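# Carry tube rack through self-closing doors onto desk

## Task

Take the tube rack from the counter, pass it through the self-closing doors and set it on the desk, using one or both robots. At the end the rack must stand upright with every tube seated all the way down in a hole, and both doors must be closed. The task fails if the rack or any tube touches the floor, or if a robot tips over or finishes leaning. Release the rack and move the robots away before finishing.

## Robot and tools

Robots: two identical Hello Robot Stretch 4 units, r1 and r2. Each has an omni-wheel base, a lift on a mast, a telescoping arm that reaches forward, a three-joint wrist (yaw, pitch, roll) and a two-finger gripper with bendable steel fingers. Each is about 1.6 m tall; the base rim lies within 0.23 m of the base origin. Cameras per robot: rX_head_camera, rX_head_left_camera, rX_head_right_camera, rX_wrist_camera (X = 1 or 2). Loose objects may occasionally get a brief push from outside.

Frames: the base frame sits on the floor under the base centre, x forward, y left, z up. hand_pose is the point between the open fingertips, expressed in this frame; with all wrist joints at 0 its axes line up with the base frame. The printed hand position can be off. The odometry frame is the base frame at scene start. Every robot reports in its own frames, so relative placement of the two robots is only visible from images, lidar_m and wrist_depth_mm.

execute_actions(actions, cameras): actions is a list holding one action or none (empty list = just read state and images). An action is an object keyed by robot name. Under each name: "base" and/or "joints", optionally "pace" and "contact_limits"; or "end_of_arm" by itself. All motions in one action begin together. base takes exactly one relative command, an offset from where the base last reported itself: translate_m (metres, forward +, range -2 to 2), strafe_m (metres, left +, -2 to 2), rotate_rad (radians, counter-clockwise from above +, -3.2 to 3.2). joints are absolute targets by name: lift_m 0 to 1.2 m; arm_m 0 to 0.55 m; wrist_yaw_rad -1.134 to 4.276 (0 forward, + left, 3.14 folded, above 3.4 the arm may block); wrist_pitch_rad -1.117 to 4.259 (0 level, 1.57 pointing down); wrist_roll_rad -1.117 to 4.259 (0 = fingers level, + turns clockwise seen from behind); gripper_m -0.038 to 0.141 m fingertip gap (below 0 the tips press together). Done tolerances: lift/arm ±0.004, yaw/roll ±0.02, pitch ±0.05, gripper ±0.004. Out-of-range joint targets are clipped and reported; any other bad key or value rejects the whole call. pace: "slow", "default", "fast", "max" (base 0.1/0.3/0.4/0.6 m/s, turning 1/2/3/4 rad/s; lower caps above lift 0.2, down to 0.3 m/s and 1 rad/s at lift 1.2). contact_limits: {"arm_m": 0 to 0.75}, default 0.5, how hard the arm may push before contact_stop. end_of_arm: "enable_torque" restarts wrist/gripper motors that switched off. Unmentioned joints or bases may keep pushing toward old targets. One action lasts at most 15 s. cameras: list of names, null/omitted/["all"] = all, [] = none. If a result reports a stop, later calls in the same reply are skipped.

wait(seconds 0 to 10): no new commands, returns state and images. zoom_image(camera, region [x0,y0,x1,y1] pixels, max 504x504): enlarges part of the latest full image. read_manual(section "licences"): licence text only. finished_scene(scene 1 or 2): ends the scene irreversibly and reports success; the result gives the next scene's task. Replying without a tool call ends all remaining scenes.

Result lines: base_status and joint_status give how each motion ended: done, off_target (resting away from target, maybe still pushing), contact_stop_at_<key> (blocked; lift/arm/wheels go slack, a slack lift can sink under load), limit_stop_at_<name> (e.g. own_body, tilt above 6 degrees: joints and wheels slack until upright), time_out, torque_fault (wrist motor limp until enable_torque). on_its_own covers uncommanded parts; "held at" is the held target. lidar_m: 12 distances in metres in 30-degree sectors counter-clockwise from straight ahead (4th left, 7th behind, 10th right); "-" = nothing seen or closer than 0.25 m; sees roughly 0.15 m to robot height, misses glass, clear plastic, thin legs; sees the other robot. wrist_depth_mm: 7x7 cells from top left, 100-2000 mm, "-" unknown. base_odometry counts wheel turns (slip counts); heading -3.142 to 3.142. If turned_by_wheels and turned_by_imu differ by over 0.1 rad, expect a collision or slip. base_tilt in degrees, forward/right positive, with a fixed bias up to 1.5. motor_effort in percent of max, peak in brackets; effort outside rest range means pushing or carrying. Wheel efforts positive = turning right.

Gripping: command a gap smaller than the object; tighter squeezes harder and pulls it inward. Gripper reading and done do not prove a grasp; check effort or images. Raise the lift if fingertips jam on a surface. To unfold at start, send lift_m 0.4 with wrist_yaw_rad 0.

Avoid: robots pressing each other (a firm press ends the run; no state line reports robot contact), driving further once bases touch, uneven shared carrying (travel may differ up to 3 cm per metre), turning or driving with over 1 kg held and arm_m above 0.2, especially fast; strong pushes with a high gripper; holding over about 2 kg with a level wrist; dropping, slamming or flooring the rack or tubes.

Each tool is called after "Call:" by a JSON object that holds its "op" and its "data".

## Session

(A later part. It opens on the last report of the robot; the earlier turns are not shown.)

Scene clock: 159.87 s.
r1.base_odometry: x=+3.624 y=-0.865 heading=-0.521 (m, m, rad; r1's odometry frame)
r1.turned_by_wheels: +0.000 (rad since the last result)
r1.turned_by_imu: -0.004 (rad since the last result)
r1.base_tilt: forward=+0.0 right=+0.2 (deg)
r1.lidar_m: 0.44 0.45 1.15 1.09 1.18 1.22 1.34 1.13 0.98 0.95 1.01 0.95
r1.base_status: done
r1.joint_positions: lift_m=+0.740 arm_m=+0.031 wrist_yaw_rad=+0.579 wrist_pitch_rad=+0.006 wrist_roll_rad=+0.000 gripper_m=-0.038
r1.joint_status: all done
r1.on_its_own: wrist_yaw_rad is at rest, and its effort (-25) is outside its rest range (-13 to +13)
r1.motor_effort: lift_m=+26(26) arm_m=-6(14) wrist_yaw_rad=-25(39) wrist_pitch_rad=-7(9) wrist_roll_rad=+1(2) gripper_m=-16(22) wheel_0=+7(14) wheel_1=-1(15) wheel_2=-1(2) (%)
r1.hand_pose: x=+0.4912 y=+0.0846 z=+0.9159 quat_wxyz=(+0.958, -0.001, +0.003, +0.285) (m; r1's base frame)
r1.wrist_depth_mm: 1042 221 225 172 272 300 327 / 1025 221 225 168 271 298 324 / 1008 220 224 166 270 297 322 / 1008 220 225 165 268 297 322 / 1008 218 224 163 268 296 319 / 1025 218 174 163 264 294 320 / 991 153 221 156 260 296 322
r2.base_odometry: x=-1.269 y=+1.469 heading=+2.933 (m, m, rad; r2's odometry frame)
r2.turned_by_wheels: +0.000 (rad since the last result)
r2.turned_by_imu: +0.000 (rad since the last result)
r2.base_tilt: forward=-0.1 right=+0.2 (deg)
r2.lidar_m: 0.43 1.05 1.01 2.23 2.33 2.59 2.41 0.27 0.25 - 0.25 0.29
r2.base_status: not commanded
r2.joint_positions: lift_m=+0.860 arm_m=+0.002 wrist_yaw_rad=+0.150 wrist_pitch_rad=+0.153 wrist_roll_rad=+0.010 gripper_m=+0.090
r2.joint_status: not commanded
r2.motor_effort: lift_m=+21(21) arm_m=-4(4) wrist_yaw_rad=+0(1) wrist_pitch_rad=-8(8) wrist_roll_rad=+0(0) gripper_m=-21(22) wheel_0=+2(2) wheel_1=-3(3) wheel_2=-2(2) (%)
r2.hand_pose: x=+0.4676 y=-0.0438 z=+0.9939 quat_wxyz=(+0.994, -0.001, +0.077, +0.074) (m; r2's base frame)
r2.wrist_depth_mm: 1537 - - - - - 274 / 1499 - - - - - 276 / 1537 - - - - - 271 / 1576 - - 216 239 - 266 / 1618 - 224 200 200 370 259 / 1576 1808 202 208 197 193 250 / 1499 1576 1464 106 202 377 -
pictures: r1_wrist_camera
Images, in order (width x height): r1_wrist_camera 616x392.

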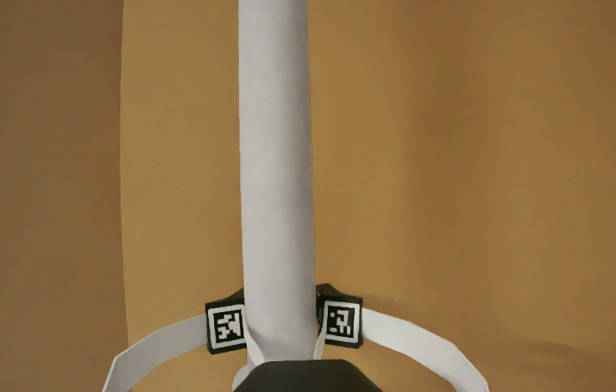

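Call:
{"op": "execute_actions", "data": {"actions": [{"r1":{"base":{"strafe_m":-0.18},"joints":{"arm_m":0.004,"wrist_yaw_rad":0.8},"pace":"slow"},"r2":{"base":{"strafe_m":0.2},"pace":"slow"}}], "cameras": ["r1_wrist_camera","r2_head_camera"]}}

Scene clock: 163.43 s.
r1.base_odometry: x=+3.535 y=-1.021 heading=-0.519 (m, m, rad; r1's odometry frame)
r1.turned_by_wheels: +0.001 (rad since the last result)
r1.turned_by_imu: -0.001 (rad since the last result)
r1.base_tilt: forward=+0.0 right=+0.1 (deg)
r1.lidar_m: 0.53 0.37 1.32 1.29 1.38 1.34 1.07 1.09 0.79 0.76 0.82 1.16
r1.base_status: done
r1.joint_positions: lift_m=+0.740 arm_m=+0.004 wrist_yaw_rad=+0.821 wrist_pitch_rad=+0.006 wrist_roll_rad=+0.000 gripper_m=-0.038
r1.joint_status: wrist_yaw_rad off_target (ended at +0.821, target +0.800); the others done
r1.on_its_own: wrist_yaw_rad is at rest, and its effort (-61) is outside its rest range (-13 to +13)
r1.motor_effort: lift_m=+26(26) arm_m=-1(14) wrist_yaw_rad=-61(71) wrist_pitch_rad=-6(9) wrist_roll_rad=+0(0) gripper_m=-11(15) wheel_0=+14(14) wheel_1=+4(15) wheel_2=+0(1) (%)
r1.hand_pose: x=+0.4357 y=+0.1516 z=+0.9160 quat_wxyz=(+0.917, -0.001, +0.003, +0.399) (m; r1's base frame)
r1.wrist_depth_mm: 1098 217 153 242 258 277 291 / 1078 217 153 242 255 274 291 / 1078 218 153 240 255 273 289 / 1060 217 152 240 255 273 289 / 1098 216 151 240 254 272 289 / 1060 215 151 182 253 272 287 / 1042 160 151 163 153 271 286
r2.base_odometry: x=-1.310 y=+1.274 heading=+2.933 (m, m, rad; r2's odometry frame)
r2.turned_by_wheels: +0.000 (rad since the last result)
r2.turned_by_imu: -0.001 (rad since the last result)
r2.base_tilt: forward=-0.1 right=+0.2 (deg)
r2.lidar_m: 0.45 0.89 0.96 2.05 2.12 2.58 2.43 0.25 - 0.25 0.25 0.43
r2.base_status: done
r2.joint_positions: lift_m=+0.860 arm_m=+0.002 wrist_yaw_rad=+0.150 wrist_pitch_rad=+0.153 wrist_roll_rad=+0.010 gripper_m=+0.090
r2.joint_status: not commanded
r2.motor_effort: lift_m=+21(21) arm_m=-4(4) wrist_yaw_rad=-1(3) wrist_pitch_rad=-9(8) wrist_roll_rad=+0(0) gripper_m=-22(22) wheel_0=+1(6) wheel_1=-1(3) wheel_2=+1(2) (%)
r2.hand_pose: x=+0.4676 y=-0.0438 z=+0.9939 quat_wxyz=(+0.994, -0.001, +0.077, +0.074) (m; r2's base frame)
r2.wrist_depth_mm: 1281 1708 - - - - 1863 / 1308 1756 - - - - 1708 / 1336 1808 - - 1366 - 1661 / 1366 1808 - 241 239 - 1661 / 1366 1863 224 200 198 - 1661 / 1366 1661 202 208 198 193 1576 / 1366 1537 1499 106 202 1576 1576
pictures: r1_wrist_camera, r2_head_camera
Images, in order (width x height): r1_wrist_camera 616x392, r2_head_camera 420x560.

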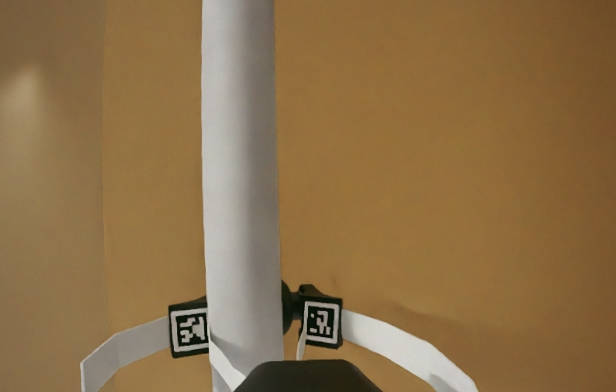

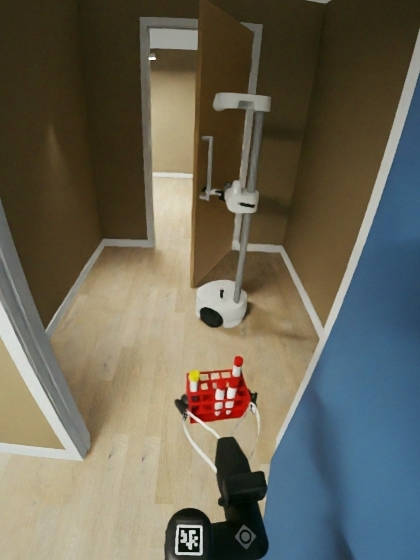

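Call:
{"op": "execute_actions", "data": {"actions": [{"r1":{"base":{"translate_m":-0.07},"pace":"slow"},"r2":{"base":{"translate_m":0.35},"pace":"default"}}], "cameras": ["r1_wrist_camera","r2_head_left_camera"]}}

Scene clock: 166.47 s.
r1.base_odometry: x=+3.474 y=-0.987 heading=-0.521 (m, m, rad; r1's odometry frame)
r1.turned_by_wheels: -0.002 (rad since the last result)
r1.turned_by_imu: -0.003 (rad since the last result)
r1.base_tilt: forward=+0.3 right=+0.3 (deg)
r1.lidar_m: 0.40 0.41 1.34 1.29 1.35 1.28 1.00 1.05 0.81 0.76 0.78 1.14
r1.base_status: done
r1.joint_positions: lift_m=+0.740 arm_m=+0.004 wrist_yaw_rad=+0.778 wrist_pitch_rad=+0.007 wrist_roll_rad=+0.000 gripper_m=-0.037
r1.joint_status: not commanded
r1.on_its_own: wrist_yaw_rad is at rest, and its effort (+64) is outside its rest range (-13 to +13)
r1.motor_effort: lift_m=+26(25) arm_m=-2(2) wrist_yaw_rad=+64(64) wrist_pitch_rad=-9(9) wrist_roll_rad=+1(0) gripper_m=-23(21) wheel_0=-16(17) wheel_1=-10(7) wheel_2=+5(5) (%)
r1.hand_pose: x=+0.4421 y=+0.1402 z=+0.9159 quat_wxyz=(+0.925, -0.001, +0.003, +0.379) (m; r1's base frame)
r1.wrist_depth_mm: 1118 1255 216 227 263 294 325 / 1118 1255 216 227 260 293 324 / 1098 1229 216 227 259 293 322 / 1098 1255 214 226 258 290 320 / 1098 1229 215 226 257 289 320 / 1098 1255 211 178 170 289 319 / 1098 1229 158 158 174 162 319
r2.base_odometry: x=-1.653 y=+1.346 heading=+2.933 (m, m, rad; r2's odometry frame)
r2.turned_by_wheels: +0.000 (rad since the last result)
r2.turned_by_imu: -0.002 (rad since the last result)
r2.base_tilt: forward=-0.1 right=+0.2 (deg)
r2.lidar_m: 0.42 1.59 0.63 1.24 2.13 2.93 0.30 0.25 - 0.25 0.28 0.63
r2.base_status: done
r2.joint_positions: lift_m=+0.860 arm_m=+0.002 wrist_yaw_rad=+0.150 wrist_pitch_rad=+0.153 wrist_roll_rad=+0.010 gripper_m=+0.090
r2.joint_status: not commanded
r2.motor_effort: lift_m=+21(21) arm_m=-4(4) wrist_yaw_rad=+1(0) wrist_pitch_rad=-9(9) wrist_roll_rad=+0(0) gripper_m=-22(22) wheel_0=+3(5) wheel_1=-5(6) wheel_2=-1(5) (%)
r2.hand_pose: x=+0.4676 y=-0.0438 z=+0.9939 quat_wxyz=(+0.994, -0.001, +0.077, +0.074) (m; r2's base frame)
r2.wrist_depth_mm: 1281 1756 - - 1708 - 1808 / 1308 1756 - - 1808 - 1708 / 1336 1808 - - 976 - 1661 / 1336 1863 - 216 241 - 1661 / 1366 1863 224 198 198 - 1618 / 1397 1661 202 208 198 193 1537 / 1366 1537 1537 106 201 1618 1537
pictures: r1_wrist_camera, r2_head_left_camera
Images, in order (width x height): r1_wrist_camera 616x392, r2_head_left_camera 420x672.

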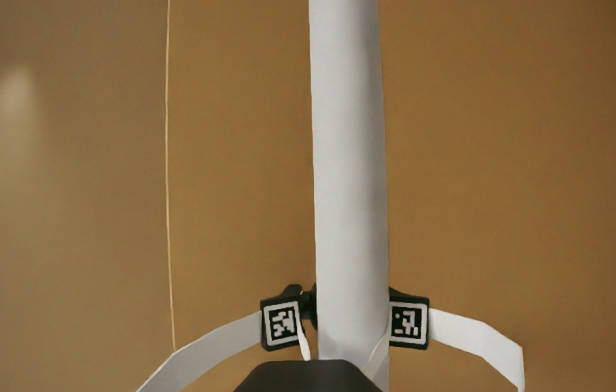

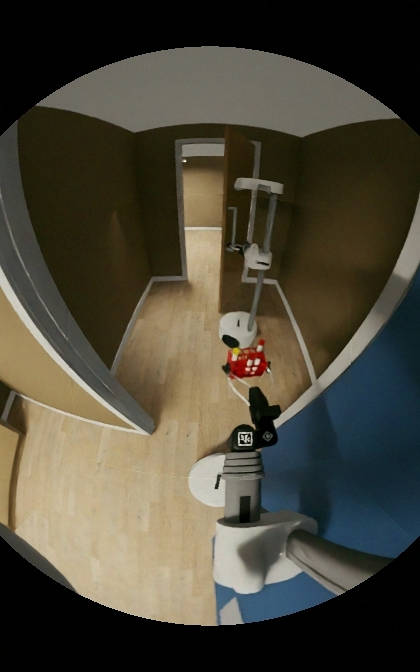

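Call:
{"op": "execute_actions", "data": {"actions": [{"r1":{"base":{"strafe_m":-0.2},"joints":{"arm_m":0.012},"pace":"slow"},"r2":{"base":{"translate_m":0.3},"pace":"slow"}}], "cameras": ["r1_wrist_camera","r2_head_left_camera"]}}

Scene clock: 170.97 s.
r1.base_odometry: x=+3.375 y=-1.160 heading=-0.520 (m, m, rad; r1's odometry frame)
r1.turned_by_wheels: +0.001 (rad since the last result)
r1.turned_by_imu: +0.002 (rad since the last result)
r1.base_tilt: forward=-0.1 right=+0.2 (deg)
r1.lidar_m: 0.38 0.37 1.56 1.48 1.39 0.73 1.00 0.80 0.60 0.56 0.59 0.88
r1.base_status: done
r1.joint_positions: lift_m=+0.740 arm_m=+0.012 wrist_yaw_rad=+0.815 wrist_pitch_rad=+0.007 wrist_roll_rad=+0.000 gripper_m=-0.038
r1.joint_status: all done
r1.on_its_own: wrist_yaw_rad is at rest, and its effort (-42) is outside its rest range (-13 to +13); wrist_yaw_rad moved +0.037 to your old target +0.800
r1.motor_effort: lift_m=+25(25) arm_m=+2(2) wrist_yaw_rad=-42(63) wrist_pitch_rad=-7(8) wrist_roll_rad=+1(0) gripper_m=-10(18) wheel_0=+11(15) wheel_1=+5(14) wheel_2=-3(5) (%)
r1.hand_pose: x=+0.4441 y=+0.1499 z=+0.9159 quat_wxyz=(+0.918, -0.002, +0.003, +0.396) (m; r1's base frame)
r1.wrist_depth_mm: 174 188 135 241 281 336 402 / 176 188 135 241 278 336 397 / 176 188 135 240 276 332 397 / 176 188 134 238 276 329 394 / 175 186 135 238 276 329 394 / 174 183 135 182 273 327 387 / 691 155 136 139 256 327 387
r2.base_odometry: x=-1.946 y=+1.408 heading=+2.933 (m, m, rad; r2's odometry frame)
r2.turned_by_wheels: +0.000 (rad since the last result)
r2.turned_by_imu: -0.002 (rad since the last result)
r2.base_tilt: forward=-0.1 right=+0.2 (deg)
r2.lidar_m: 0.43 1.58 0.60 0.53 2.12 0.39 0.25 - 0.25 0.25 0.47 1.04
r2.base_status: done
r2.joint_positions: lift_m=+0.860 arm_m=+0.002 wrist_yaw_rad=+0.150 wrist_pitch_rad=+0.153 wrist_roll_rad=+0.010 gripper_m=+0.090
r2.joint_status: not commanded
r2.motor_effort: lift_m=+21(21) arm_m=-4(4) wrist_yaw_rad=+0(1) wrist_pitch_rad=-8(8) wrist_roll_rad=+0(0) gripper_m=-23(22) wheel_0=+4(5) wheel_1=-3(7) wheel_2=-1(4) (%)
r2.hand_pose: x=+0.4676 y=-0.0438 z=+0.9939 quat_wxyz=(+0.994, -0.001, +0.077, +0.074) (m; r2's base frame)
r2.wrist_depth_mm: 1308 1756 - - - 1863 1808 / 1336 1808 - - - 1863 1661 / 1336 1808 - - 1205 1921 668 / 1366 1863 - 216 239 - 741 / 1366 1863 224 200 200 - 1397 / 1366 1661 202 209 198 193 1366 / 1397 1537 1499 106 201 1576 1430
pictures: r1_wrist_camera, r2_head_left_camera
Images, in order (width x height): r1_wrist_camera 616x392, r2_head_left_camera 420x672.

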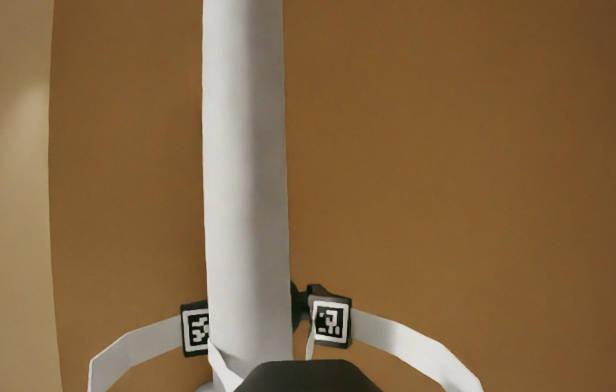

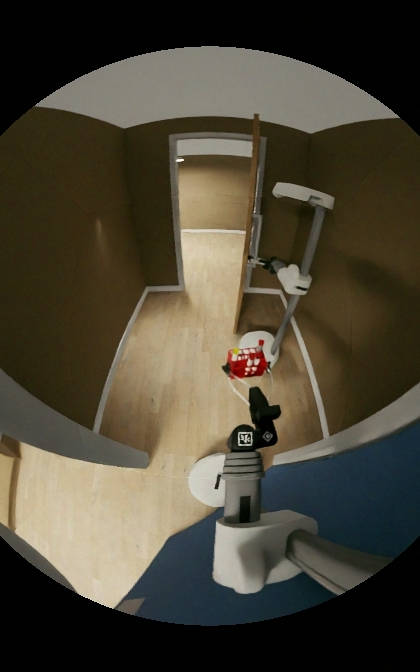

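Call:
{"op": "execute_actions", "data": {"actions": [{"r1":{"base":{"strafe_m":-0.13},"joints":{"wrist_yaw_rad":1.02},"pace":"slow"},"r2":{"base":{"translate_m":0.4},"pace":"slow"}}], "cameras": ["r1_wrist_camera","r2_head_left_camera","r2_head_camera"]}}

Scene clock: 176.67 s.
r1.base_odometry: x=+3.310 y=-1.273 heading=-0.519 (m, m, rad; r1's odometry frame)
r1.turned_by_wheels: +0.001 (rad since the last result)
r1.turned_by_imu: +0.001 (rad since the last result)
r1.base_tilt: forward=+0.2 right=+0.3 (deg)
r1.lidar_m: 0.72 0.36 1.68 1.60 0.46 0.63 1.01 0.64 0.45 0.42 0.47 0.63
r1.base_status: done
r1.joint_positions: lift_m=+0.740 arm_m=+0.012 wrist_yaw_rad=+1.031 wrist_pitch_rad=+0.006 wrist_roll_rad=+0.000 gripper_m=-0.038
r1.joint_status: all done
r1.on_its_own: wrist_yaw_rad is at rest, and its effort (-33) is outside its rest range (-13 to +13)
r1.motor_effort: lift_m=+26(26) arm_m=+1(2) wrist_yaw_rad=-33(37) wrist_pitch_rad=-7(10) wrist_roll_rad=+1(1) gripper_m=-13(21) wheel_0=+7(13) wheel_1=+3(9) wheel_2=-1(6) (%)
r1.hand_pose: x=+0.4058 y=+0.2026 z=+0.9160 quat_wxyz=(+0.870, -0.002, +0.003, +0.493) (m; r1's base frame)
r1.wrist_depth_mm: 1336 213 221 252 281 320 357 / 1336 213 221 251 279 317 353 / 1308 212 220 251 279 314 351 / 1336 212 220 251 278 312 351 / 1336 211 222 250 276 312 345 / 1336 213 175 168 274 312 345 / 1308 150 216 156 263 314 345
r2.base_odometry: x=-2.337 y=+1.490 heading=+2.933 (m, m, rad; r2's odometry frame)
r2.turned_by_wheels: +0.000 (rad since the last result)
r2.turned_by_imu: -0.003 (rad since the last result)
r2.base_tilt: forward=-0.1 right=+0.2 (deg)
r2.lidar_m: 0.44 1.60 1.15 1.05 0.45 0.30 0.29 0.32 0.42 0.87 0.86 0.73
r2.base_status: done
r2.joint_positions: lift_m=+0.860 arm_m=+0.002 wrist_yaw_rad=+0.150 wrist_pitch_rad=+0.153 wrist_roll_rad=+0.010 gripper_m=+0.090
r2.joint_status: not commanded
r2.motor_effort: lift_m=+21(21) arm_m=-4(4) wrist_yaw_rad=+1(1) wrist_pitch_rad=-9(9) wrist_roll_rad=+0(0) gripper_m=-22(25) wheel_0=+1(7) wheel_1=+0(8) wheel_2=+0(15) (%)
r2.hand_pose: x=+0.4676 y=-0.0438 z=+0.9939 quat_wxyz=(+0.994, -0.001, +0.077, +0.074) (m; r2's base frame)
r2.wrist_depth_mm: 1308 1708 1661 - - 917 1464 / 1336 1756 1756 - - 1499 1499 / 1366 1808 1756 - 1308 1537 1537 / 1366 1863 1808 219 239 866 759 / 1397 1863 224 199 199 1661 1576 / 1397 1661 203 208 199 193 1576 / 1397 1537 1499 106 202 1618 1499
pictures: r1_wrist_camera, r2_head_camera, r2_head_left_camera
Images, in order (width x height): r1_wrist_camera 616x392, r2_head_camera 420x560, r2_head_left_camera 420x672.

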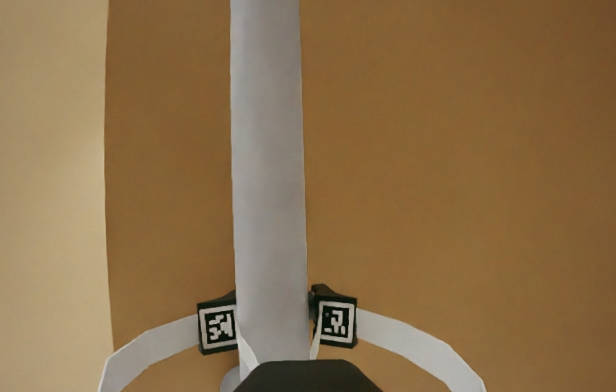

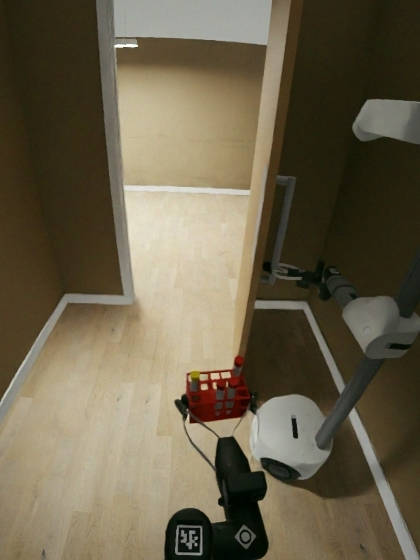

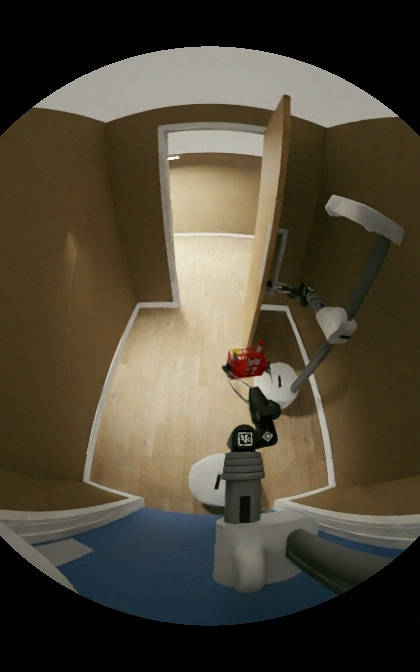

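Call:
{"op": "execute_actions", "data": {"actions": [{"r2":{"base":{"strafe_m":0.08}}}], "cameras": []}}

Call:
{"op": "execute_actions", "data": {"actions": [{"r2":{"base":{"translate_m":0.9}}}], "cameras": ["r2_head_left_camera","r2_head_camera"]}}

Scene clock: 178.33 s.
r1.base_odometry: x=+3.310 y=-1.273 heading=-0.519 (m, m, rad; r1's odometry frame)
r1.turned_by_wheels: +0.000 (rad since the last result)
r1.turned_by_imu: -0.001 (rad since the last result)
r1.base_tilt: forward=+0.0 right=+0.1 (deg)
r1.lidar_m: 0.70 0.37 1.68 1.61 0.54 0.71 1.01 0.62 0.46 0.44 0.47 0.68
r1.base_status: not commanded
r1.joint_positions: lift_m=+0.740 arm_m=+0.012 wrist_yaw_rad=+1.031 wrist_pitch_rad=+0.006 wrist_roll_rad=+0.000 gripper_m=-0.038
r1.joint_status: not commanded
r1.on_its_own: wrist_yaw_rad is at rest, and its effort (-32) is outside its rest range (-13 to +13)
r1.motor_effort: lift_m=+26(26) arm_m=+1(1) wrist_yaw_rad=-32(32) wrist_pitch_rad=-6(7) wrist_roll_rad=+1(1) gripper_m=-15(15) wheel_0=+7(7) wheel_1=+3(3) wheel_2=-1(1) (%)
r1.hand_pose: x=+0.4058 y=+0.2026 z=+0.9160 quat_wxyz=(+0.870, -0.002, +0.003, +0.493) (m; r1's base frame)
r1.wrist_depth_mm: 1308 213 220 253 282 319 357 / 1308 213 221 251 279 319 351 / 1336 212 220 251 278 314 349 / 1336 212 220 251 277 314 351 / 1336 211 222 250 276 314 347 / 1308 212 174 169 277 310 345 / 1336 150 216 156 263 312 347
r2.base_odometry: x=-2.354 y=+1.412 heading=+2.933 (m, m, rad; r2's odometry frame)
r2.turned_by_wheels: +0.000 (rad since the last result)
r2.turned_by_imu: +0.000 (rad since the last result)
r2.base_tilt: forward=-0.1 right=+0.2 (deg)
r2.lidar_m: 0.42 1.48 1.07 0.99 0.48 0.32 0.29 0.31 0.41 0.89 0.85 0.76
r2.base_status: done
r2.joint_positions: lift_m=+0.860 arm_m=+0.002 wrist_yaw_rad=+0.150 wrist_pitch_rad=+0.153 wrist_roll_rad=+0.010 gripper_m=+0.090
r2.joint_status: not commanded
r2.motor_effort: lift_m=+21(21) arm_m=-4(4) wrist_yaw_rad=+1(1) wrist_pitch_rad=-9(9) wrist_roll_rad=-1(0) gripper_m=-23(22) wheel_0=+1(11) wheel_1=-2(8) wheel_2=+0(1) (%)
r2.hand_pose: x=+0.4676 y=-0.0438 z=+0.9939 quat_wxyz=(+0.994, -0.001, +0.077, +0.074) (m; r2's base frame)
r2.wrist_depth_mm: 1229 1618 1661 - - 1042 1464 / 1255 1708 1708 - - 1008 1464 / 1281 1708 1808 - - 917 1537 / 1281 1756 1863 216 239 866 1537 / 1281 1808 224 200 198 1366 1618 / 1308 1576 203 208 199 193 1661 / 1281 1537 1537 106 201 1576 1618
pictures: none
No camera images: the call's "cameras" was empty. Leave "cameras" out to get every camera's image.

Scene clock: 182.83 s.
r1.base_odometry: x=+3.310 y=-1.273 heading=-0.519 (m, m, rad; r1's odometry frame)
r1.turned_by_wheels: +0.000 (rad since the last result)
r1.turned_by_imu: -0.001 (rad since the last result)
r1.base_tilt: forward=+0.1 right=+0.3 (deg)
r1.lidar_m: 0.73 0.38 0.39 0.38 1.50 1.12 1.01 0.63 0.45 0.42 0.48 0.69
r1.base_status: not commanded
r1.joint_positions: lift_m=+0.740 arm_m=+0.012 wrist_yaw_rad=+1.032 wrist_pitch_rad=+0.006 wrist_roll_rad=+0.000 gripper_m=-0.038
r1.joint_status: not commanded
r1.on_its_own: wrist_yaw_rad is at rest, and its effort (-33) is outside its rest range (-13 to +13)
r1.motor_effort: lift_m=+26(26) arm_m=+2(0) wrist_yaw_rad=-33(33) wrist_pitch_rad=-7(7) wrist_roll_rad=+2(1) gripper_m=-14(13) wheel_0=+7(7) wheel_1=+3(3) wheel_2=-1(1) (%)
r1.hand_pose: x=+0.4058 y=+0.2027 z=+0.9160 quat_wxyz=(+0.870, -0.002, +0.003, +0.493) (m; r1's base frame)
r1.wrist_depth_mm: 1336 212 220 253 281 319 355 / 442 212 220 251 279 317 353 / 1281 211 220 252 278 315 347 / 1308 211 223 250 276 312 345 / 1308 211 221 250 276 310 345 / 1308 212 173 168 276 312 345 / 1281 150 216 155 264 310 345
r2.base_odometry: x=-3.234 y=+1.598 heading=+2.933 (m, m, rad; r2's odometry frame)
r2.turned_by_wheels: +0.000 (rad since the last result)
r2.turned_by_imu: -0.004 (rad since the last result)
r2.base_tilt: forward=-0.1 right=+0.2 (deg)
r2.lidar_m: 0.43 1.16 1.08 1.04 1.07 1.24 1.21 1.24 0.40 0.37 0.34 0.42
r2.base_status: done
r2.joint_positions: lift_m=+0.860 arm_m=+0.002 wrist_yaw_rad=+0.150 wrist_pitch_rad=+0.153 wrist_roll_rad=+0.010 gripper_m=+0.090
r2.joint_status: not commanded
r2.motor_effort: lift_m=+21(21) arm_m=-3(4) wrist_yaw_rad=+0(1) wrist_pitch_rad=-8(9) wrist_roll_rad=+0(0) gripper_m=-21(24) wheel_0=+0(10) wheel_1=+1(6) wheel_2=+2(9) (%)
r2.hand_pose: x=+0.4676 y=-0.0438 z=+0.9939 quat_wxyz=(+0.994, -0.001, +0.077, +0.074) (m; r2's base frame)
r2.wrist_depth_mm: 878 854 - - - - 634 / 891 878 - - - - 597 / 931 904 - - - - 580 / 960 946 - 219 241 - 564 / 991 976 224 199 198 - 539 / 1025 991 202 208 198 193 517 / 1098 1042 1537 106 201 1537 512
pictures: r2_head_camera, r2_head_left_camera
Images, in order (width x height): r2_head_camera 420x560, r2_head_left_camera 420x672.

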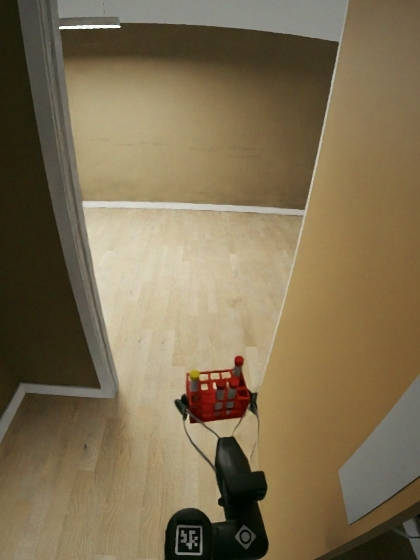

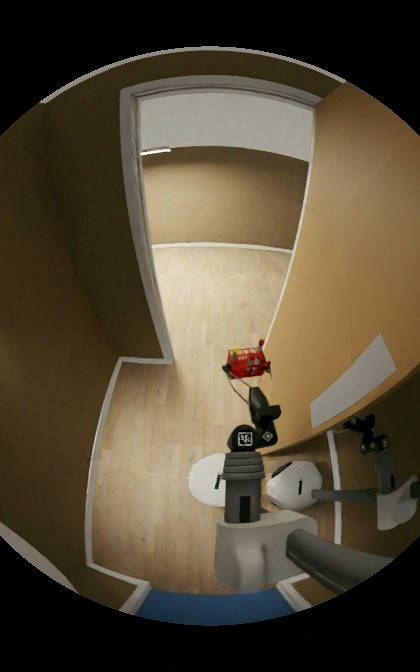

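Call:
{"op": "execute_actions", "data": {"actions": [{"r2":{"base":{"rotate_rad":0.07},"pace":"slow"}}], "cameras": []}}

Call:
{"op": "execute_actions", "data": {"actions": [{"r2":{"base":{"translate_m":1.55}}}], "cameras": ["r2_head_left_camera","r2_head_camera","r1_head_left_camera"]}}

Scene clock: 183.90 s.
r1.base_odometry: x=+3.310 y=-1.273 heading=-0.519 (m, m, rad; r1's odometry frame)
r1.turned_by_wheels: +0.000 (rad since the last result)
r1.turned_by_imu: +0.000 (rad since the last result)
r1.base_tilt: forward=+0.0 right=+0.3 (deg)
r1.lidar_m: 0.72 0.36 0.36 0.37 1.48 1.12 1.00 0.61 0.46 0.44 0.47 0.66
r1.base_status: not commanded
r1.joint_positions: lift_m=+0.740 arm_m=+0.012 wrist_yaw_rad=+1.032 wrist_pitch_rad=+0.006 wrist_roll_rad=+0.000 gripper_m=-0.038
r1.joint_status: not commanded
r1.on_its_own: wrist_yaw_rad is at rest, and its effort (-33) is outside its rest range (-13 to +13)
r1.motor_effort: lift_m=+26(26) arm_m=+2(1) wrist_yaw_rad=-33(33) wrist_pitch_rad=-7(7) wrist_roll_rad=+1(1) gripper_m=-17(14) wheel_0=+7(7) wheel_1=+3(3) wheel_2=-1(1) (%)
r1.hand_pose: x=+0.4058 y=+0.2027 z=+0.9160 quat_wxyz=(+0.870, -0.002, +0.003, +0.493) (m; r1's base frame)
r1.wrist_depth_mm: 1308 212 220 253 282 319 357 / 459 213 220 251 279 315 351 / 1308 213 220 251 278 315 347 / 1308 211 222 250 278 312 351 / 1336 211 224 250 276 310 345 / 1308 212 174 168 274 312 345 / 1308 150 216 156 263 310 347
r2.base_odometry: x=-3.235 y=+1.598 heading=+3.003 (m, m, rad; r2's odometry frame)
r2.turned_by_wheels: +0.070 (rad since the last result)
r2.turned_by_imu: +0.070 (rad since the last result)
r2.base_tilt: forward=-0.1 right=+0.2 (deg)
r2.lidar_m: 0.40 1.17 1.06 1.03 1.09 1.24 1.20 1.25 0.40 0.38 0.33 0.46
r2.base_status: done
r2.joint_positions: lift_m=+0.860 arm_m=+0.002 wrist_yaw_rad=+0.150 wrist_pitch_rad=+0.153 wrist_roll_rad=+0.010 gripper_m=+0.090
r2.joint_status: not commanded
r2.motor_effort: lift_m=+21(21) arm_m=-4(4) wrist_yaw_rad=-1(0) wrist_pitch_rad=-8(8) wrist_roll_rad=+0(0) gripper_m=-20(21) wheel_0=-2(4) wheel_1=-1(4) wheel_2=+0(8) (%)
r2.hand_pose: x=+0.4676 y=-0.0438 z=+0.9939 quat_wxyz=(+0.994, -0.001, +0.077, +0.074) (m; r2's base frame)
r2.wrist_depth_mm: 931 878 - - - - - / 960 904 - - - - - / 991 931 1025 - - - - / 1025 976 991 215 240 - - / 1078 991 224 200 198 - 723 / 1118 1042 203 208 198 193 676 / 1160 1098 1025 106 201 1618 668
pictures: none
No camera images: the call's "cameras" was empty. Leave "cameras" out to get every camera's image.

Scene clock: 190.57 s.
r1.base_odometry: x=+3.310 y=-1.273 heading=-0.519 (m, m, rad; r1's odometry frame)
r1.turned_by_wheels: +0.000 (rad since the last result)
r1.turned_by_imu: -0.002 (rad since the last result)
r1.base_tilt: forward=-0.2 right=+0.2 (deg)
r1.lidar_m: 0.71 0.38 1.68 1.61 1.50 1.11 0.99 0.61 0.48 0.43 0.48 0.67
r1.base_status: not commanded
r1.joint_positions: lift_m=+0.740 arm_m=+0.012 wrist_yaw_rad=+1.031 wrist_pitch_rad=+0.006 wrist_roll_rad=+0.000 gripper_m=-0.038
r1.joint_status: not commanded
r1.on_its_own: wrist_yaw_rad is at rest, and its effort (-33) is outside its rest range (-13 to +13)
r1.motor_effort: lift_m=+26(26) arm_m=+1(1) wrist_yaw_rad=-33(33) wrist_pitch_rad=-6(6) wrist_roll_rad=+0(0) gripper_m=-15(14) wheel_0=+7(7) wheel_1=+3(3) wheel_2=-1(1) (%)
r1.hand_pose: x=+0.4059 y=+0.2026 z=+0.9160 quat_wxyz=(+0.870, -0.002, +0.003, +0.493) (m; r1's base frame)
r1.wrist_depth_mm: 1366 212 220 253 281 317 355 / 1336 212 220 250 279 317 353 / 1336 212 220 250 278 314 349 / 1308 211 222 250 277 310 351 / 1336 211 222 249 276 312 345 / 1336 212 175 167 276 312 347 / 1308 150 216 155 263 310 347
r2.base_odometry: x=-4.770 y=+1.812 heading=+3.004 (m, m, rad; r2's odometry frame)
r2.turned_by_wheels: +0.000 (rad since the last result)
r2.turned_by_imu: -0.006 (rad since the last result)
r2.base_tilt: forward=-0.2 right=+0.2 (deg)
r2.lidar_m: 0.41 2.45 1.88 1.20 0.51 0.56 1.30 0.65 0.62 1.60 2.25 2.87
r2.base_status: done
r2.joint_positions: lift_m=+0.860 arm_m=+0.002 wrist_yaw_rad=+0.150 wrist_pitch_rad=+0.153 wrist_roll_rad=+0.010 gripper_m=+0.090
r2.joint_status: not commanded
r2.motor_effort: lift_m=+21(21) arm_m=-3(4) wrist_yaw_rad=+2(0) wrist_pitch_rad=-8(8) wrist_roll_rad=+0(0) gripper_m=-21(22) wheel_0=+2(6) wheel_1=+0(4) wheel_2=+2(13) (%)
r2.hand_pose: x=+0.4676 y=-0.0438 z=+0.9939 quat_wxyz=(+0.994, -0.001, +0.077, +0.074) (m; r2's base frame)
r2.wrist_depth_mm: - - - - - - - / - - - - - - - / - - - - - - - / - - - 242 239 - - / - - 224 200 198 - - / 1921 1808 202 208 198 193 - / 1576 1576 1499 106 201 1618 1661
pictures: r1_head_left_camera, r2_head_camera, r2_head_left_camera
Images, in order (width x height): r1_head_left_camera 420x672, r2_head_camera 420x560, r2_head_left_camera 420x672.

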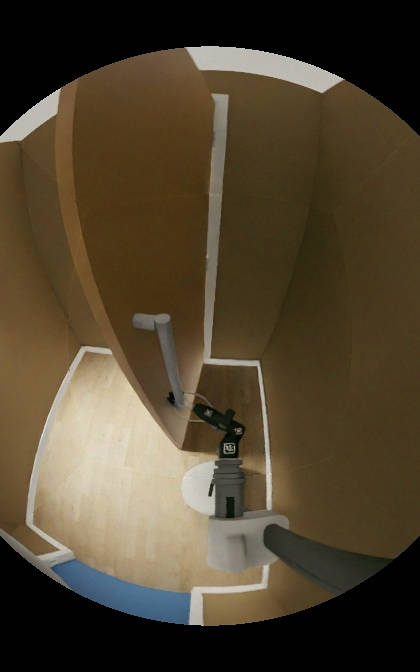

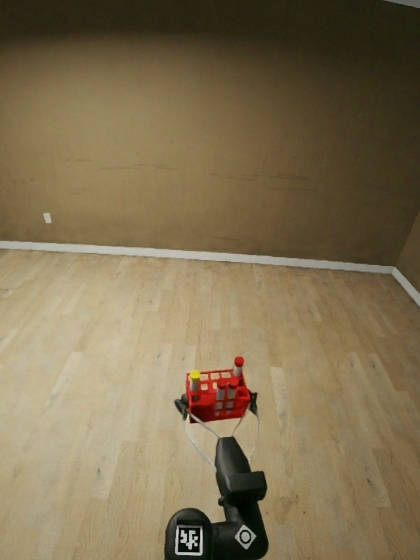

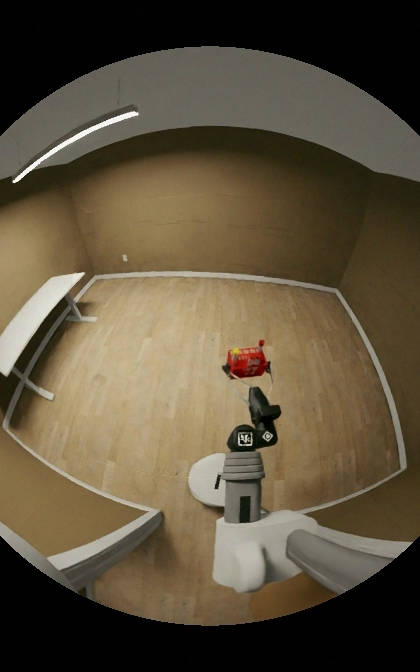

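Call:
{"op": "execute_actions", "data": {"actions": [{"r2":{"base":{"translate_m":0.75}},"r1":{"base":{"strafe_m":0.22},"pace":"slow"}}], "cameras": ["r1_wrist_camera"]}}

Scene clock: 195.13 s.
r1.base_odometry: x=+3.419 y=-1.082 heading=-0.520 (m, m, rad; r1's odometry frame)
r1.turned_by_wheels: -0.002 (rad since the last result)
r1.turned_by_imu: -0.003 (rad since the last result)
r1.base_tilt: forward=+0.1 right=+0.2 (deg)
r1.lidar_m: 0.57 0.38 1.45 1.39 1.43 1.12 1.01 0.94 0.68 0.65 0.70 1.00
r1.base_status: done
r1.joint_positions: lift_m=+0.740 arm_m=+0.012 wrist_yaw_rad=+0.999 wrist_pitch_rad=+0.007 wrist_roll_rad=+0.000 gripper_m=-0.038
r1.joint_status: not commanded
r1.on_its_own: wrist_yaw_rad is at rest, and its effort (+62) is outside its rest range (-13 to +13)
r1.motor_effort: lift_m=+26(26) arm_m=+0(1) wrist_yaw_rad=+62(62) wrist_pitch_rad=-8(8) wrist_roll_rad=+0(2) gripper_m=-15(21) wheel_0=-13(12) wheel_1=-8(7) wheel_2=+1(1) (%)
r1.hand_pose: x=+0.4127 y=+0.1952 z=+0.9158 quat_wxyz=(+0.878, -0.002, +0.003, +0.479) (m; r1's base frame)
r1.wrist_depth_mm: 1160 1255 226 166 251 266 281 / 1138 1308 226 167 249 266 279 / 1160 1281 225 229 249 264 277 / 1138 1281 226 229 248 264 276 / 1138 1281 224 229 246 263 276 / 1118 1255 222 178 170 263 274 / 1138 1205 158 156 175 254 276
r2.base_odometry: x=-5.513 y=+1.915 heading=+3.004 (m, m, rad; r2's odometry frame)
r2.turned_by_wheels: +0.000 (rad since the last result)
r2.turned_by_imu: -0.003 (rad since the last result)
r2.base_tilt: forward=-0.1 right=+0.1 (deg)
r2.lidar_m: 0.43 2.16 1.83 1.78 1.54 1.12 1.48 1.21 1.65 2.16 2.27 2.10
r2.base_status: done
r2.joint_positions: lift_m=+0.860 arm_m=+0.002 wrist_yaw_rad=+0.150 wrist_pitch_rad=+0.153 wrist_roll_rad=+0.010 gripper_m=+0.090
r2.joint_status: not commanded
r2.motor_effort: lift_m=+21(21) arm_m=-4(4) wrist_yaw_rad=+2(1) wrist_pitch_rad=-8(8) wrist_roll_rad=+0(0) gripper_m=-21(22) wheel_0=+1(3) wheel_1=-1(5) wheel_2=+0(11) (%)
r2.hand_pose: x=+0.4676 y=-0.0438 z=+0.9939 quat_wxyz=(+0.994, -0.001, +0.077, +0.074) (m; r2's base frame)
r2.wrist_depth_mm: - 1808 1756 1708 1618 1499 1464 / - 1921 1808 1756 1618 1537 1499 / - - 1808 1756 1661 1618 1537 / - - 1921 216 238 1618 1576 / - - 224 200 198 1661 1618 / 1921 1808 202 208 198 193 1661 / 1537 1537 1499 106 201 1661 1661
pictures: r1_wrist_camera
Images, in order (width x height): r1_wrist_camera 616x392.

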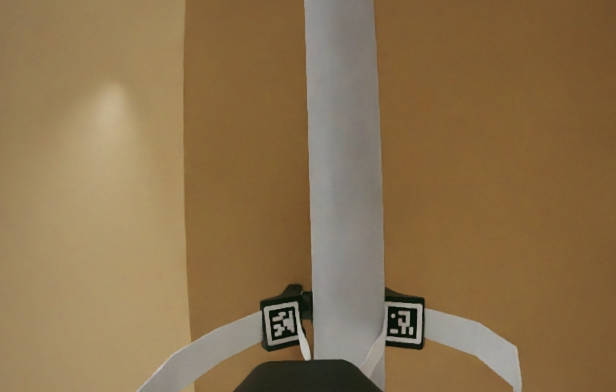

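Call:
{"op": "execute_actions", "data": {"actions": [{"r2":{"base":{"rotate_rad":1.53},"pace":"slow"},"r1":{"base":{"strafe_m":0.12},"joints":{"wrist_yaw_rad":0.8,"arm_m":0.04},"pace":"slow"}}], "cameras": ["r2_head_camera"]}}

Call:
{"op": "execute_actions", "data": {"actions": [{"r2":{"base":{"translate_m":0.9}},"r1":{"base":{"strafe_m":0.18},"joints":{"wrist_yaw_rad":0.66,"arm_m":0.1},"pace":"slow"}}], "cameras": ["r2_head_camera","r2_wrist_camera","r1_wrist_camera"]}}

Scene clock: 198.40 s.
r1.base_odometry: x=+3.479 y=-0.978 heading=-0.521 (m, m, rad; r1's odometry frame)
r1.turned_by_wheels: +0.000 (rad since the last result)
r1.turned_by_imu: +0.000 (rad since the last result)
r1.base_tilt: forward=+0.1 right=+0.2 (deg)
r1.lidar_m: 0.42 0.45 1.33 1.27 1.35 1.10 1.02 1.04 0.81 0.78 0.84 1.17
r1.base_status: done
r1.joint_positions: lift_m=+0.740 arm_m=+0.039 wrist_yaw_rad=+0.798 wrist_pitch_rad=+0.006 wrist_roll_rad=+0.000 gripper_m=-0.037
r1.joint_status: all done
r1.motor_effort: lift_m=+26(26) arm_m=+4(12) wrist_yaw_rad=+6(61) wrist_pitch_rad=-6(8) wrist_roll_rad=+0(0) gripper_m=-17(18) wheel_0=-2(13) wheel_1=-2(10) wheel_2=+0(4) (%)
r1.hand_pose: x=+0.4741 y=+0.1455 z=+0.9160 quat_wxyz=(+0.921, -0.001, +0.003, +0.388) (m; r1's base frame)
r1.wrist_depth_mm: 1098 1205 230 163 265 290 312 / 1060 1182 230 163 265 287 309 / 1060 1182 229 162 264 287 306 / 1098 1182 229 162 263 283 304 / 1078 1182 229 162 263 285 304 / 1078 1182 221 162 255 285 303 / 1098 1138 223 159 259 279 303
r2.base_odometry: x=-5.513 y=+1.915 heading=-1.750 (m, m, rad; r2's odometry frame)
r2.turned_by_wheels: +1.530 (rad since the last result)
r2.turned_by_imu: +1.541 (rad since the last result)
r2.base_tilt: forward=-0.1 right=+0.2 (deg)
r2.lidar_m: 0.43 1.53 1.16 1.51 1.21 1.54 2.15 2.24 2.13 2.04 2.11 1.82
r2.base_status: done
r2.joint_positions: lift_m=+0.860 arm_m=+0.002 wrist_yaw_rad=+0.150 wrist_pitch_rad=+0.153 wrist_roll_rad=+0.010 gripper_m=+0.090
r2.joint_status: not commanded
r2.motor_effort: lift_m=+21(21) arm_m=-4(4) wrist_yaw_rad=-1(4) wrist_pitch_rad=-8(8) wrist_roll_rad=+1(0) gripper_m=-20(22) wheel_0=-3(2) wheel_1=-1(4) wheel_2=-1(7) (%)
r2.hand_pose: x=+0.4676 y=-0.0438 z=+0.9939 quat_wxyz=(+0.994, -0.001, +0.077, +0.074) (m; r2's base frame)
r2.wrist_depth_mm: 1281 1708 - - - - 1921 / 1308 1708 - - - - - / 1308 1756 - - - - - / 1336 1808 - 216 240 1808 - / 1336 1808 224 200 198 - - / 1366 1661 202 208 198 193 - / 1366 1537 1464 106 202 1618 1661
pictures: r2_head_camera
Images, in order (width x height): r2_head_camera 420x560.

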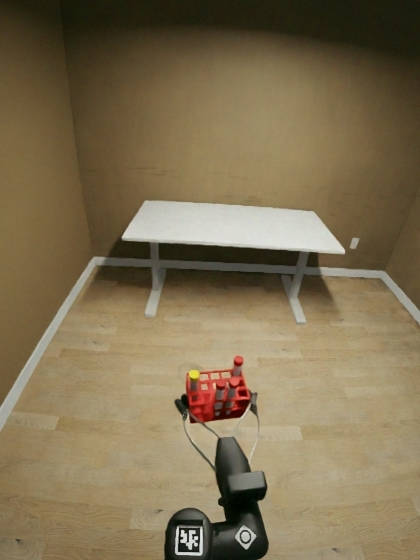

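Scene clock: 202.90 s.
r1.base_odometry: x=+3.569 y=-0.822 heading=-0.522 (m, m, rad; r1's odometry frame)
r1.turned_by_wheels: -0.001 (rad since the last result)
r1.turned_by_imu: +0.000 (rad since the last result)
r1.base_tilt: forward=+0.2 right=+0.1 (deg)
r1.lidar_m: 0.52 0.53 1.16 1.07 1.17 1.11 1.07 1.09 1.00 0.95 0.99 1.09
r1.base_status: done
r1.joint_positions: lift_m=+0.740 arm_m=+0.100 wrist_yaw_rad=+0.650 wrist_pitch_rad=+0.006 wrist_roll_rad=+0.000 gripper_m=-0.038
r1.joint_status: all done
r1.on_its_own: wrist_yaw_rad is at rest, and its effort (+30) is outside its rest range (-13 to +13)
r1.motor_effort: lift_m=+26(26) arm_m=+3(13) wrist_yaw_rad=+30(46) wrist_pitch_rad=-6(7) wrist_roll_rad=+1(1) gripper_m=-16(21) wheel_0=-9(10) wheel_1=-4(9) wheel_2=-1(2) (%)
r1.hand_pose: x=+0.5530 y=+0.1049 z=+0.9160 quat_wxyz=(+0.948, -0.001, +0.003, +0.319) (m; r1's base frame)
r1.wrist_depth_mm: 976 1118 228 162 257 277 297 / 976 1138 227 162 256 274 294 / 976 1118 226 160 257 276 293 / 991 1118 226 160 255 273 291 / 976 1098 226 159 255 274 291 / 976 1138 221 159 177 273 290 / 960 1098 174 157 252 152 291
r2.base_odometry: x=-5.673 y=+1.029 heading=-1.750 (m, m, rad; r2's odometry frame)
r2.turned_by_wheels: +0.000 (rad since the last result)
r2.turned_by_imu: -0.004 (rad since the last result)
r2.base_tilt: forward=-0.1 right=+0.2 (deg)
r2.lidar_m: 0.43 0.92 1.17 1.09 1.15 1.82 3.09 2.91 2.13 2.03 1.22 0.92
r2.base_status: done
r2.joint_positions: lift_m=+0.860 arm_m=+0.002 wrist_yaw_rad=+0.150 wrist_pitch_rad=+0.153 wrist_roll_rad=+0.010 gripper_m=+0.090
r2.joint_status: not commanded
r2.motor_effort: lift_m=+21(21) arm_m=-4(4) wrist_yaw_rad=+1(1) wrist_pitch_rad=-8(7) wrist_roll_rad=+1(0) gripper_m=-22(23) wheel_0=+2(10) wheel_1=-1(5) wheel_2=+1(13) (%)
r2.hand_pose: x=+0.4676 y=-0.0438 z=+0.9939 quat_wxyz=(+0.994, -0.001, +0.077, +0.074) (m; r2's base frame)
r2.wrist_depth_mm: 1281 1464 1366 1336 1281 1255 1205 / 1308 1464 1397 1397 1336 1281 1205 / 1336 1537 1499 1397 1336 1336 1255 / 1366 1576 1464 215 239 1336 1281 / 1397 1537 224 199 198 1042 1042 / 1366 788 202 208 198 193 723 / 1366 1576 1182 106 201 1464 1430
pictures: r1_wrist_camera, r2_head_camera, r2_wrist_camera
Images, in order (width x height): r1_wrist_camera 616x392, r2_head_camera 420x560, r2_wrist_camera 616x392.

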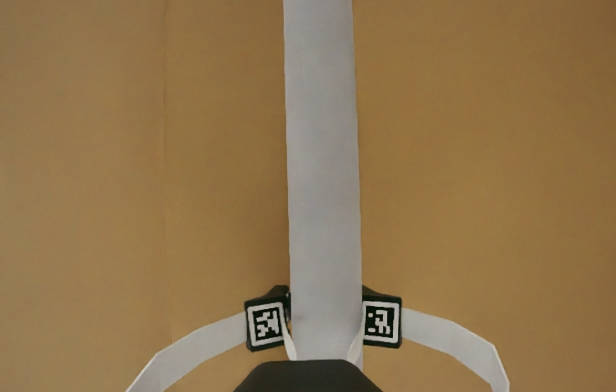

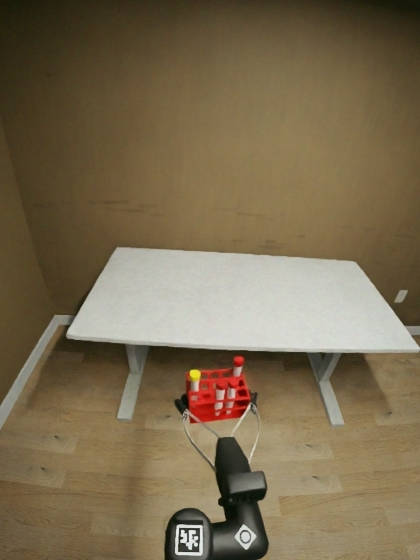

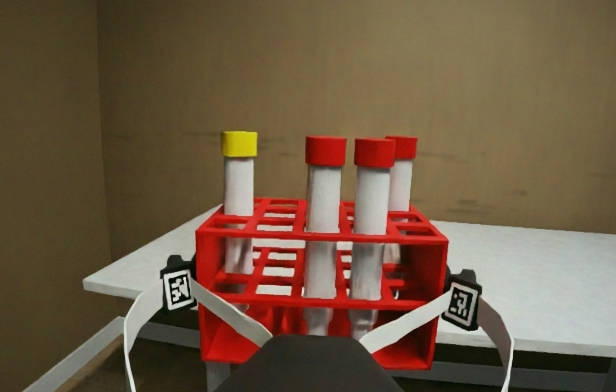

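Call:
{"op": "execute_actions", "data": {"actions": [{"r2":{"base":{"translate_m":0.45},"joints":{"arm_m":0.2,"lift_m":0.76},"pace":"default"},"r1":{"base":{"strafe_m":0.16},"joints":{"wrist_yaw_rad":0.45,"arm_m":0.2},"pace":"slow"}}], "cameras": ["r2_head_camera","r2_wrist_camera"]}}

Scene clock: 206.23 s.
r1.base_odometry: x=+3.648 y=-0.683 heading=-0.522 (m, m, rad; r1's odometry frame)
r1.turned_by_wheels: -0.001 (rad since the last result)
r1.turned_by_imu: +0.000 (rad since the last result)
r1.base_tilt: forward=-0.1 right=+0.2 (deg)
r1.lidar_m: 0.60 1.28 0.98 0.93 0.99 1.05 1.06 1.11 1.18 1.11 1.17 0.97
r1.base_status: done
r1.joint_positions: lift_m=+0.740 arm_m=+0.199 wrist_yaw_rad=+0.447 wrist_pitch_rad=+0.006 wrist_roll_rad=+0.000 gripper_m=-0.037
r1.joint_status: all done
r1.motor_effort: lift_m=+25(25) arm_m=+5(12) wrist_yaw_rad=+9(35) wrist_pitch_rad=-7(8) wrist_roll_rad=+1(0) gripper_m=-19(18) wheel_0=-6(10) wheel_1=+0(10) wheel_2=-1(2) (%)
r1.hand_pose: x=+0.6681 y=+0.0459 z=+0.9160 quat_wxyz=(+0.975, -0.001, +0.003, +0.222) (m; r1's base frame)
r1.wrist_depth_mm: 931 1060 230 161 263 282 301 / 931 1060 229 161 262 282 300 / 931 1078 230 162 260 279 297 / 931 1078 229 162 259 279 297 / 931 1078 229 162 259 278 297 / 917 1042 221 162 181 279 296 / 931 1008 224 158 256 274 297
r2.base_odometry: x=-5.753 y=+0.586 heading=-1.750 (m, m, rad; r2's odometry frame)
r2.turned_by_wheels: +0.000 (rad since the last result)
r2.turned_by_imu: -0.002 (rad since the last result)
r2.base_tilt: forward=-0.1 right=+0.2 (deg)
r2.lidar_m: 0.40 0.44 0.63 1.09 1.15 2.13 3.61 2.92 2.13 2.02 0.56 0.43
r2.base_status: done
r2.joint_positions: lift_m=+0.760 arm_m=+0.199 wrist_yaw_rad=+0.150 wrist_pitch_rad=+0.153 wrist_roll_rad=+0.010 gripper_m=+0.090
r2.joint_status: all done
r2.motor_effort: lift_m=+14(20) arm_m=+4(4) wrist_yaw_rad=-1(4) wrist_pitch_rad=-8(9) wrist_roll_rad=+0(0) gripper_m=-21(23) wheel_0=+1(8) wheel_1=+0(7) wheel_2=+1(5) (%)
r2.hand_pose: x=+0.6651 y=-0.0438 z=+0.8944 quat_wxyz=(+0.994, -0.001, +0.077, +0.074) (m; r2's base frame)
r2.wrist_depth_mm: 854 809 768 750 715 683 654 / 866 842 798 768 741 707 683 / 904 866 820 778 741 732 707 / 931 904 842 240 239 741 723 / 676 691 224 200 199 750 741 / 484 452 202 208 198 193 525 / 389 387 375 106 202 399 418
pictures: r2_head_camera, r2_wrist_camera
Images, in order (width x height): r2_head_camera 420x560, r2_wrist_camera 616x392.

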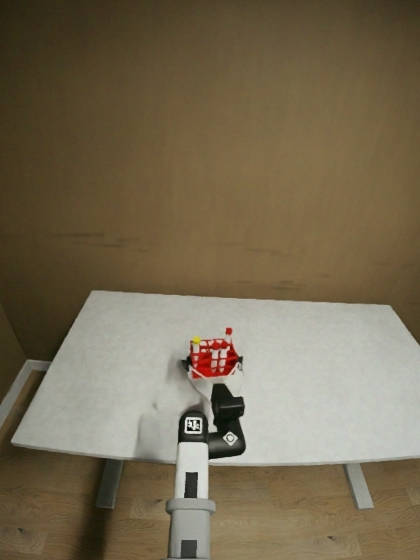

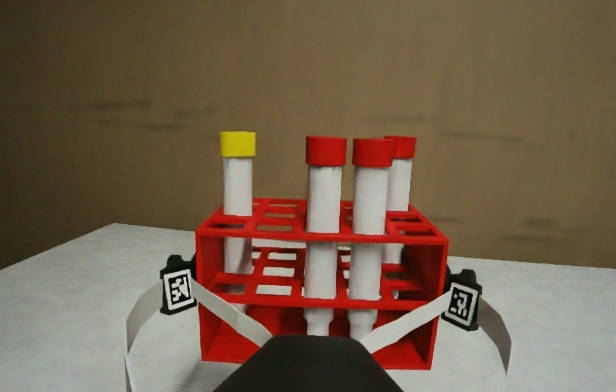

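Call:
{"op": "execute_actions", "data": {"actions": [{"r2":{"joints":{"lift_m":0.645},"pace":"slow"},"r1":{"base":{"strafe_m":0.16},"joints":{"wrist_yaw_rad":0.3,"arm_m":0.315},"pace":"slow"}}], "cameras": ["r2_wrist_camera"]}}

Scene clock: 212.70 s.
r1.base_odometry: x=+3.728 y=-0.545 heading=-0.525 (m, m, rad; r1's odometry frame)
r1.turned_by_wheels: -0.003 (rad since the last result)
r1.turned_by_imu: -0.006 (rad since the last result)
r1.base_tilt: forward=+0.2 right=+0.3 (deg)
r1.lidar_m: 0.70 1.09 0.82 0.76 0.81 1.02 1.04 1.12 1.34 1.26 1.36 0.95
r1.base_status: done
r1.joint_positions: lift_m=+0.740 arm_m=+0.314 wrist_yaw_rad=+0.282 wrist_pitch_rad=+0.006 wrist_roll_rad=+0.000 gripper_m=-0.038
r1.joint_status: all done
r1.on_its_own: wrist_yaw_rad is at rest, and its effort (+53) is outside its rest range (-13 to +13)
r1.motor_effort: lift_m=+26(25) arm_m=+3(12) wrist_yaw_rad=+53(53) wrist_pitch_rad=-8(9) wrist_roll_rad=+0(1) gripper_m=-15(23) wheel_0=-22(24) wheel_1=-10(10) wheel_2=-7(9) (%)
r1.hand_pose: x=+0.7868 y=-0.0038 z=+0.9160 quat_wxyz=(+0.990, -0.001, +0.003, +0.140) (m; r1's base frame)
r1.wrist_depth_mm: 854 778 223 162 254 276 294 / 831 788 222 162 253 274 293 / 831 788 222 163 252 273 291 / 842 788 223 164 252 272 291 / 842 788 223 164 252 272 290 / 831 788 220 167 174 272 289 / 842 798 159 156 250 158 289
r2.base_odometry: x=-5.753 y=+0.586 heading=-1.750 (m, m, rad; r2's odometry frame)
r2.turned_by_wheels: +0.000 (rad since the last result)
r2.turned_by_imu: -0.001 (rad since the last result)
r2.base_tilt: forward=-0.1 right=+0.2 (deg)
r2.lidar_m: 0.41 0.44 0.61 1.08 1.14 2.05 3.60 2.90 2.12 2.02 0.56 0.44
r2.base_status: not commanded
r2.joint_positions: lift_m=+0.645 arm_m=+0.199 wrist_yaw_rad=+0.150 wrist_pitch_rad=+0.153 wrist_roll_rad=+0.010 gripper_m=+0.090
r2.joint_status: all done
r2.motor_effort: lift_m=+13(14) arm_m=+4(4) wrist_yaw_rad=+2(1) wrist_pitch_rad=-8(8) wrist_roll_rad=+0(0) gripper_m=-23(21) wheel_0=+1(1) wheel_1=+0(0) wheel_2=+1(1) (%)
r2.hand_pose: x=+0.6651 y=-0.0438 z=+0.7795 quat_wxyz=(+0.994, -0.001, +0.077, +0.074) (m; r2's base frame)
r2.wrist_depth_mm: 831 809 778 750 715 683 668 / 866 831 798 768 741 707 683 / 904 866 820 778 741 723 699 / 621 654 597 220 239 732 715 / 384 397 224 200 200 430 430 / 273 256 202 209 198 193 298 / 222 221 217 106 202 229 238
pictures: r2_wrist_camera
Images, in order (width x height): r2_wrist_camera 616x392.

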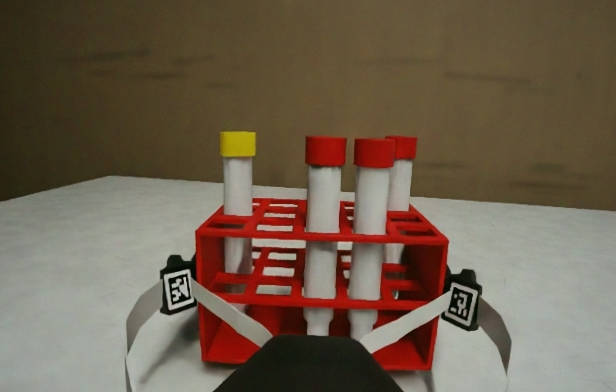

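Call:
{"op": "execute_actions", "data": {"actions": [{"r2":{"joints":{"lift_m":0.631},"pace":"slow"},"r1":{"base":{"strafe_m":0.08},"joints":{"wrist_yaw_rad":0.1,"arm_m":0.45},"pace":"slow"}}], "cameras": ["r2_wrist_camera"]}}

Scene clock: 215.67 s.
r1.base_odometry: x=+3.768 y=-0.476 heading=-0.525 (m, m, rad; r1's odometry frame)
r1.turned_by_wheels: +0.000 (rad since the last result)
r1.turned_by_imu: -0.001 (rad since the last result)
r1.base_tilt: forward=+0.0 right=+0.2 (deg)
r1.lidar_m: 0.84 0.96 0.71 0.68 0.73 1.02 1.01 1.12 1.43 1.35 1.40 1.04
r1.base_status: done
r1.joint_positions: lift_m=+0.740 arm_m=+0.449 wrist_yaw_rad=+0.104 wrist_pitch_rad=+0.006 wrist_roll_rad=+0.000 gripper_m=-0.037
r1.joint_status: all done
r1.motor_effort: lift_m=+26(26) arm_m=+7(9) wrist_yaw_rad=-11(48) wrist_pitch_rad=-7(8) wrist_roll_rad=+0(1) gripper_m=-17(18) wheel_0=+0(22) wheel_1=+1(7) wheel_2=+0(6) (%)
r1.hand_pose: x=+0.9156 y=-0.0570 z=+0.9161 quat_wxyz=(+0.999, +0.000, +0.003, +0.052) (m; r1's base frame)
r1.wrist_depth_mm: 591 569 229 162 263 285 301 / 585 574 230 161 262 282 300 / 585 574 229 160 262 282 298 / 591 569 229 161 262 279 298 / 591 564 229 161 259 279 297 / 585 569 186 162 254 279 297 / 585 220 224 158 256 281 297
r2.base_odometry: x=-5.753 y=+0.586 heading=-1.750 (m, m, rad; r2's odometry frame)
r2.turned_by_wheels: +0.000 (rad since the last result)
r2.turned_by_imu: +0.000 (rad since the last result)
r2.base_tilt: forward=-0.2 right=+0.2 (deg)
r2.lidar_m: 0.41 0.43 0.62 1.09 1.14 1.98 3.62 2.90 2.12 2.01 0.60 0.44
r2.base_status: not commanded
r2.joint_positions: lift_m=+0.631 arm_m=+0.199 wrist_yaw_rad=+0.150 wrist_pitch_rad=+0.153 wrist_roll_rad=+0.010 gripper_m=+0.090
r2.joint_status: all done
r2.motor_effort: lift_m=+13(13) arm_m=+4(4) wrist_yaw_rad=+1(2) wrist_pitch_rad=-9(9) wrist_roll_rad=+0(1) gripper_m=-20(21) wheel_0=+1(1) wheel_1=+0(0) wheel_2=+1(1) (%)
r2.hand_pose: x=+0.6651 y=-0.0438 z=+0.7655 quat_wxyz=(+0.994, -0.001, +0.077, +0.074) (m; r2's base frame)
r2.wrist_depth_mm: 842 809 778 741 715 683 668 / 878 842 788 759 732 707 683 / 904 854 820 778 741 732 707 / 574 591 535 220 238 676 707 / 347 359 224 200 200 389 394 / 249 233 203 209 198 193 271 / 201 200 204 106 199 207 -
pictures: r2_wrist_camera
Images, in order (width x height): r2_wrist_camera 616x392.

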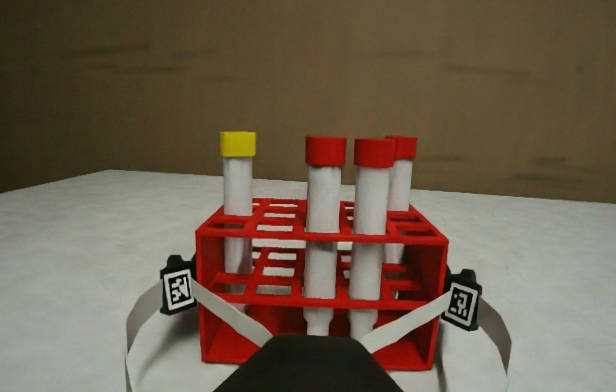

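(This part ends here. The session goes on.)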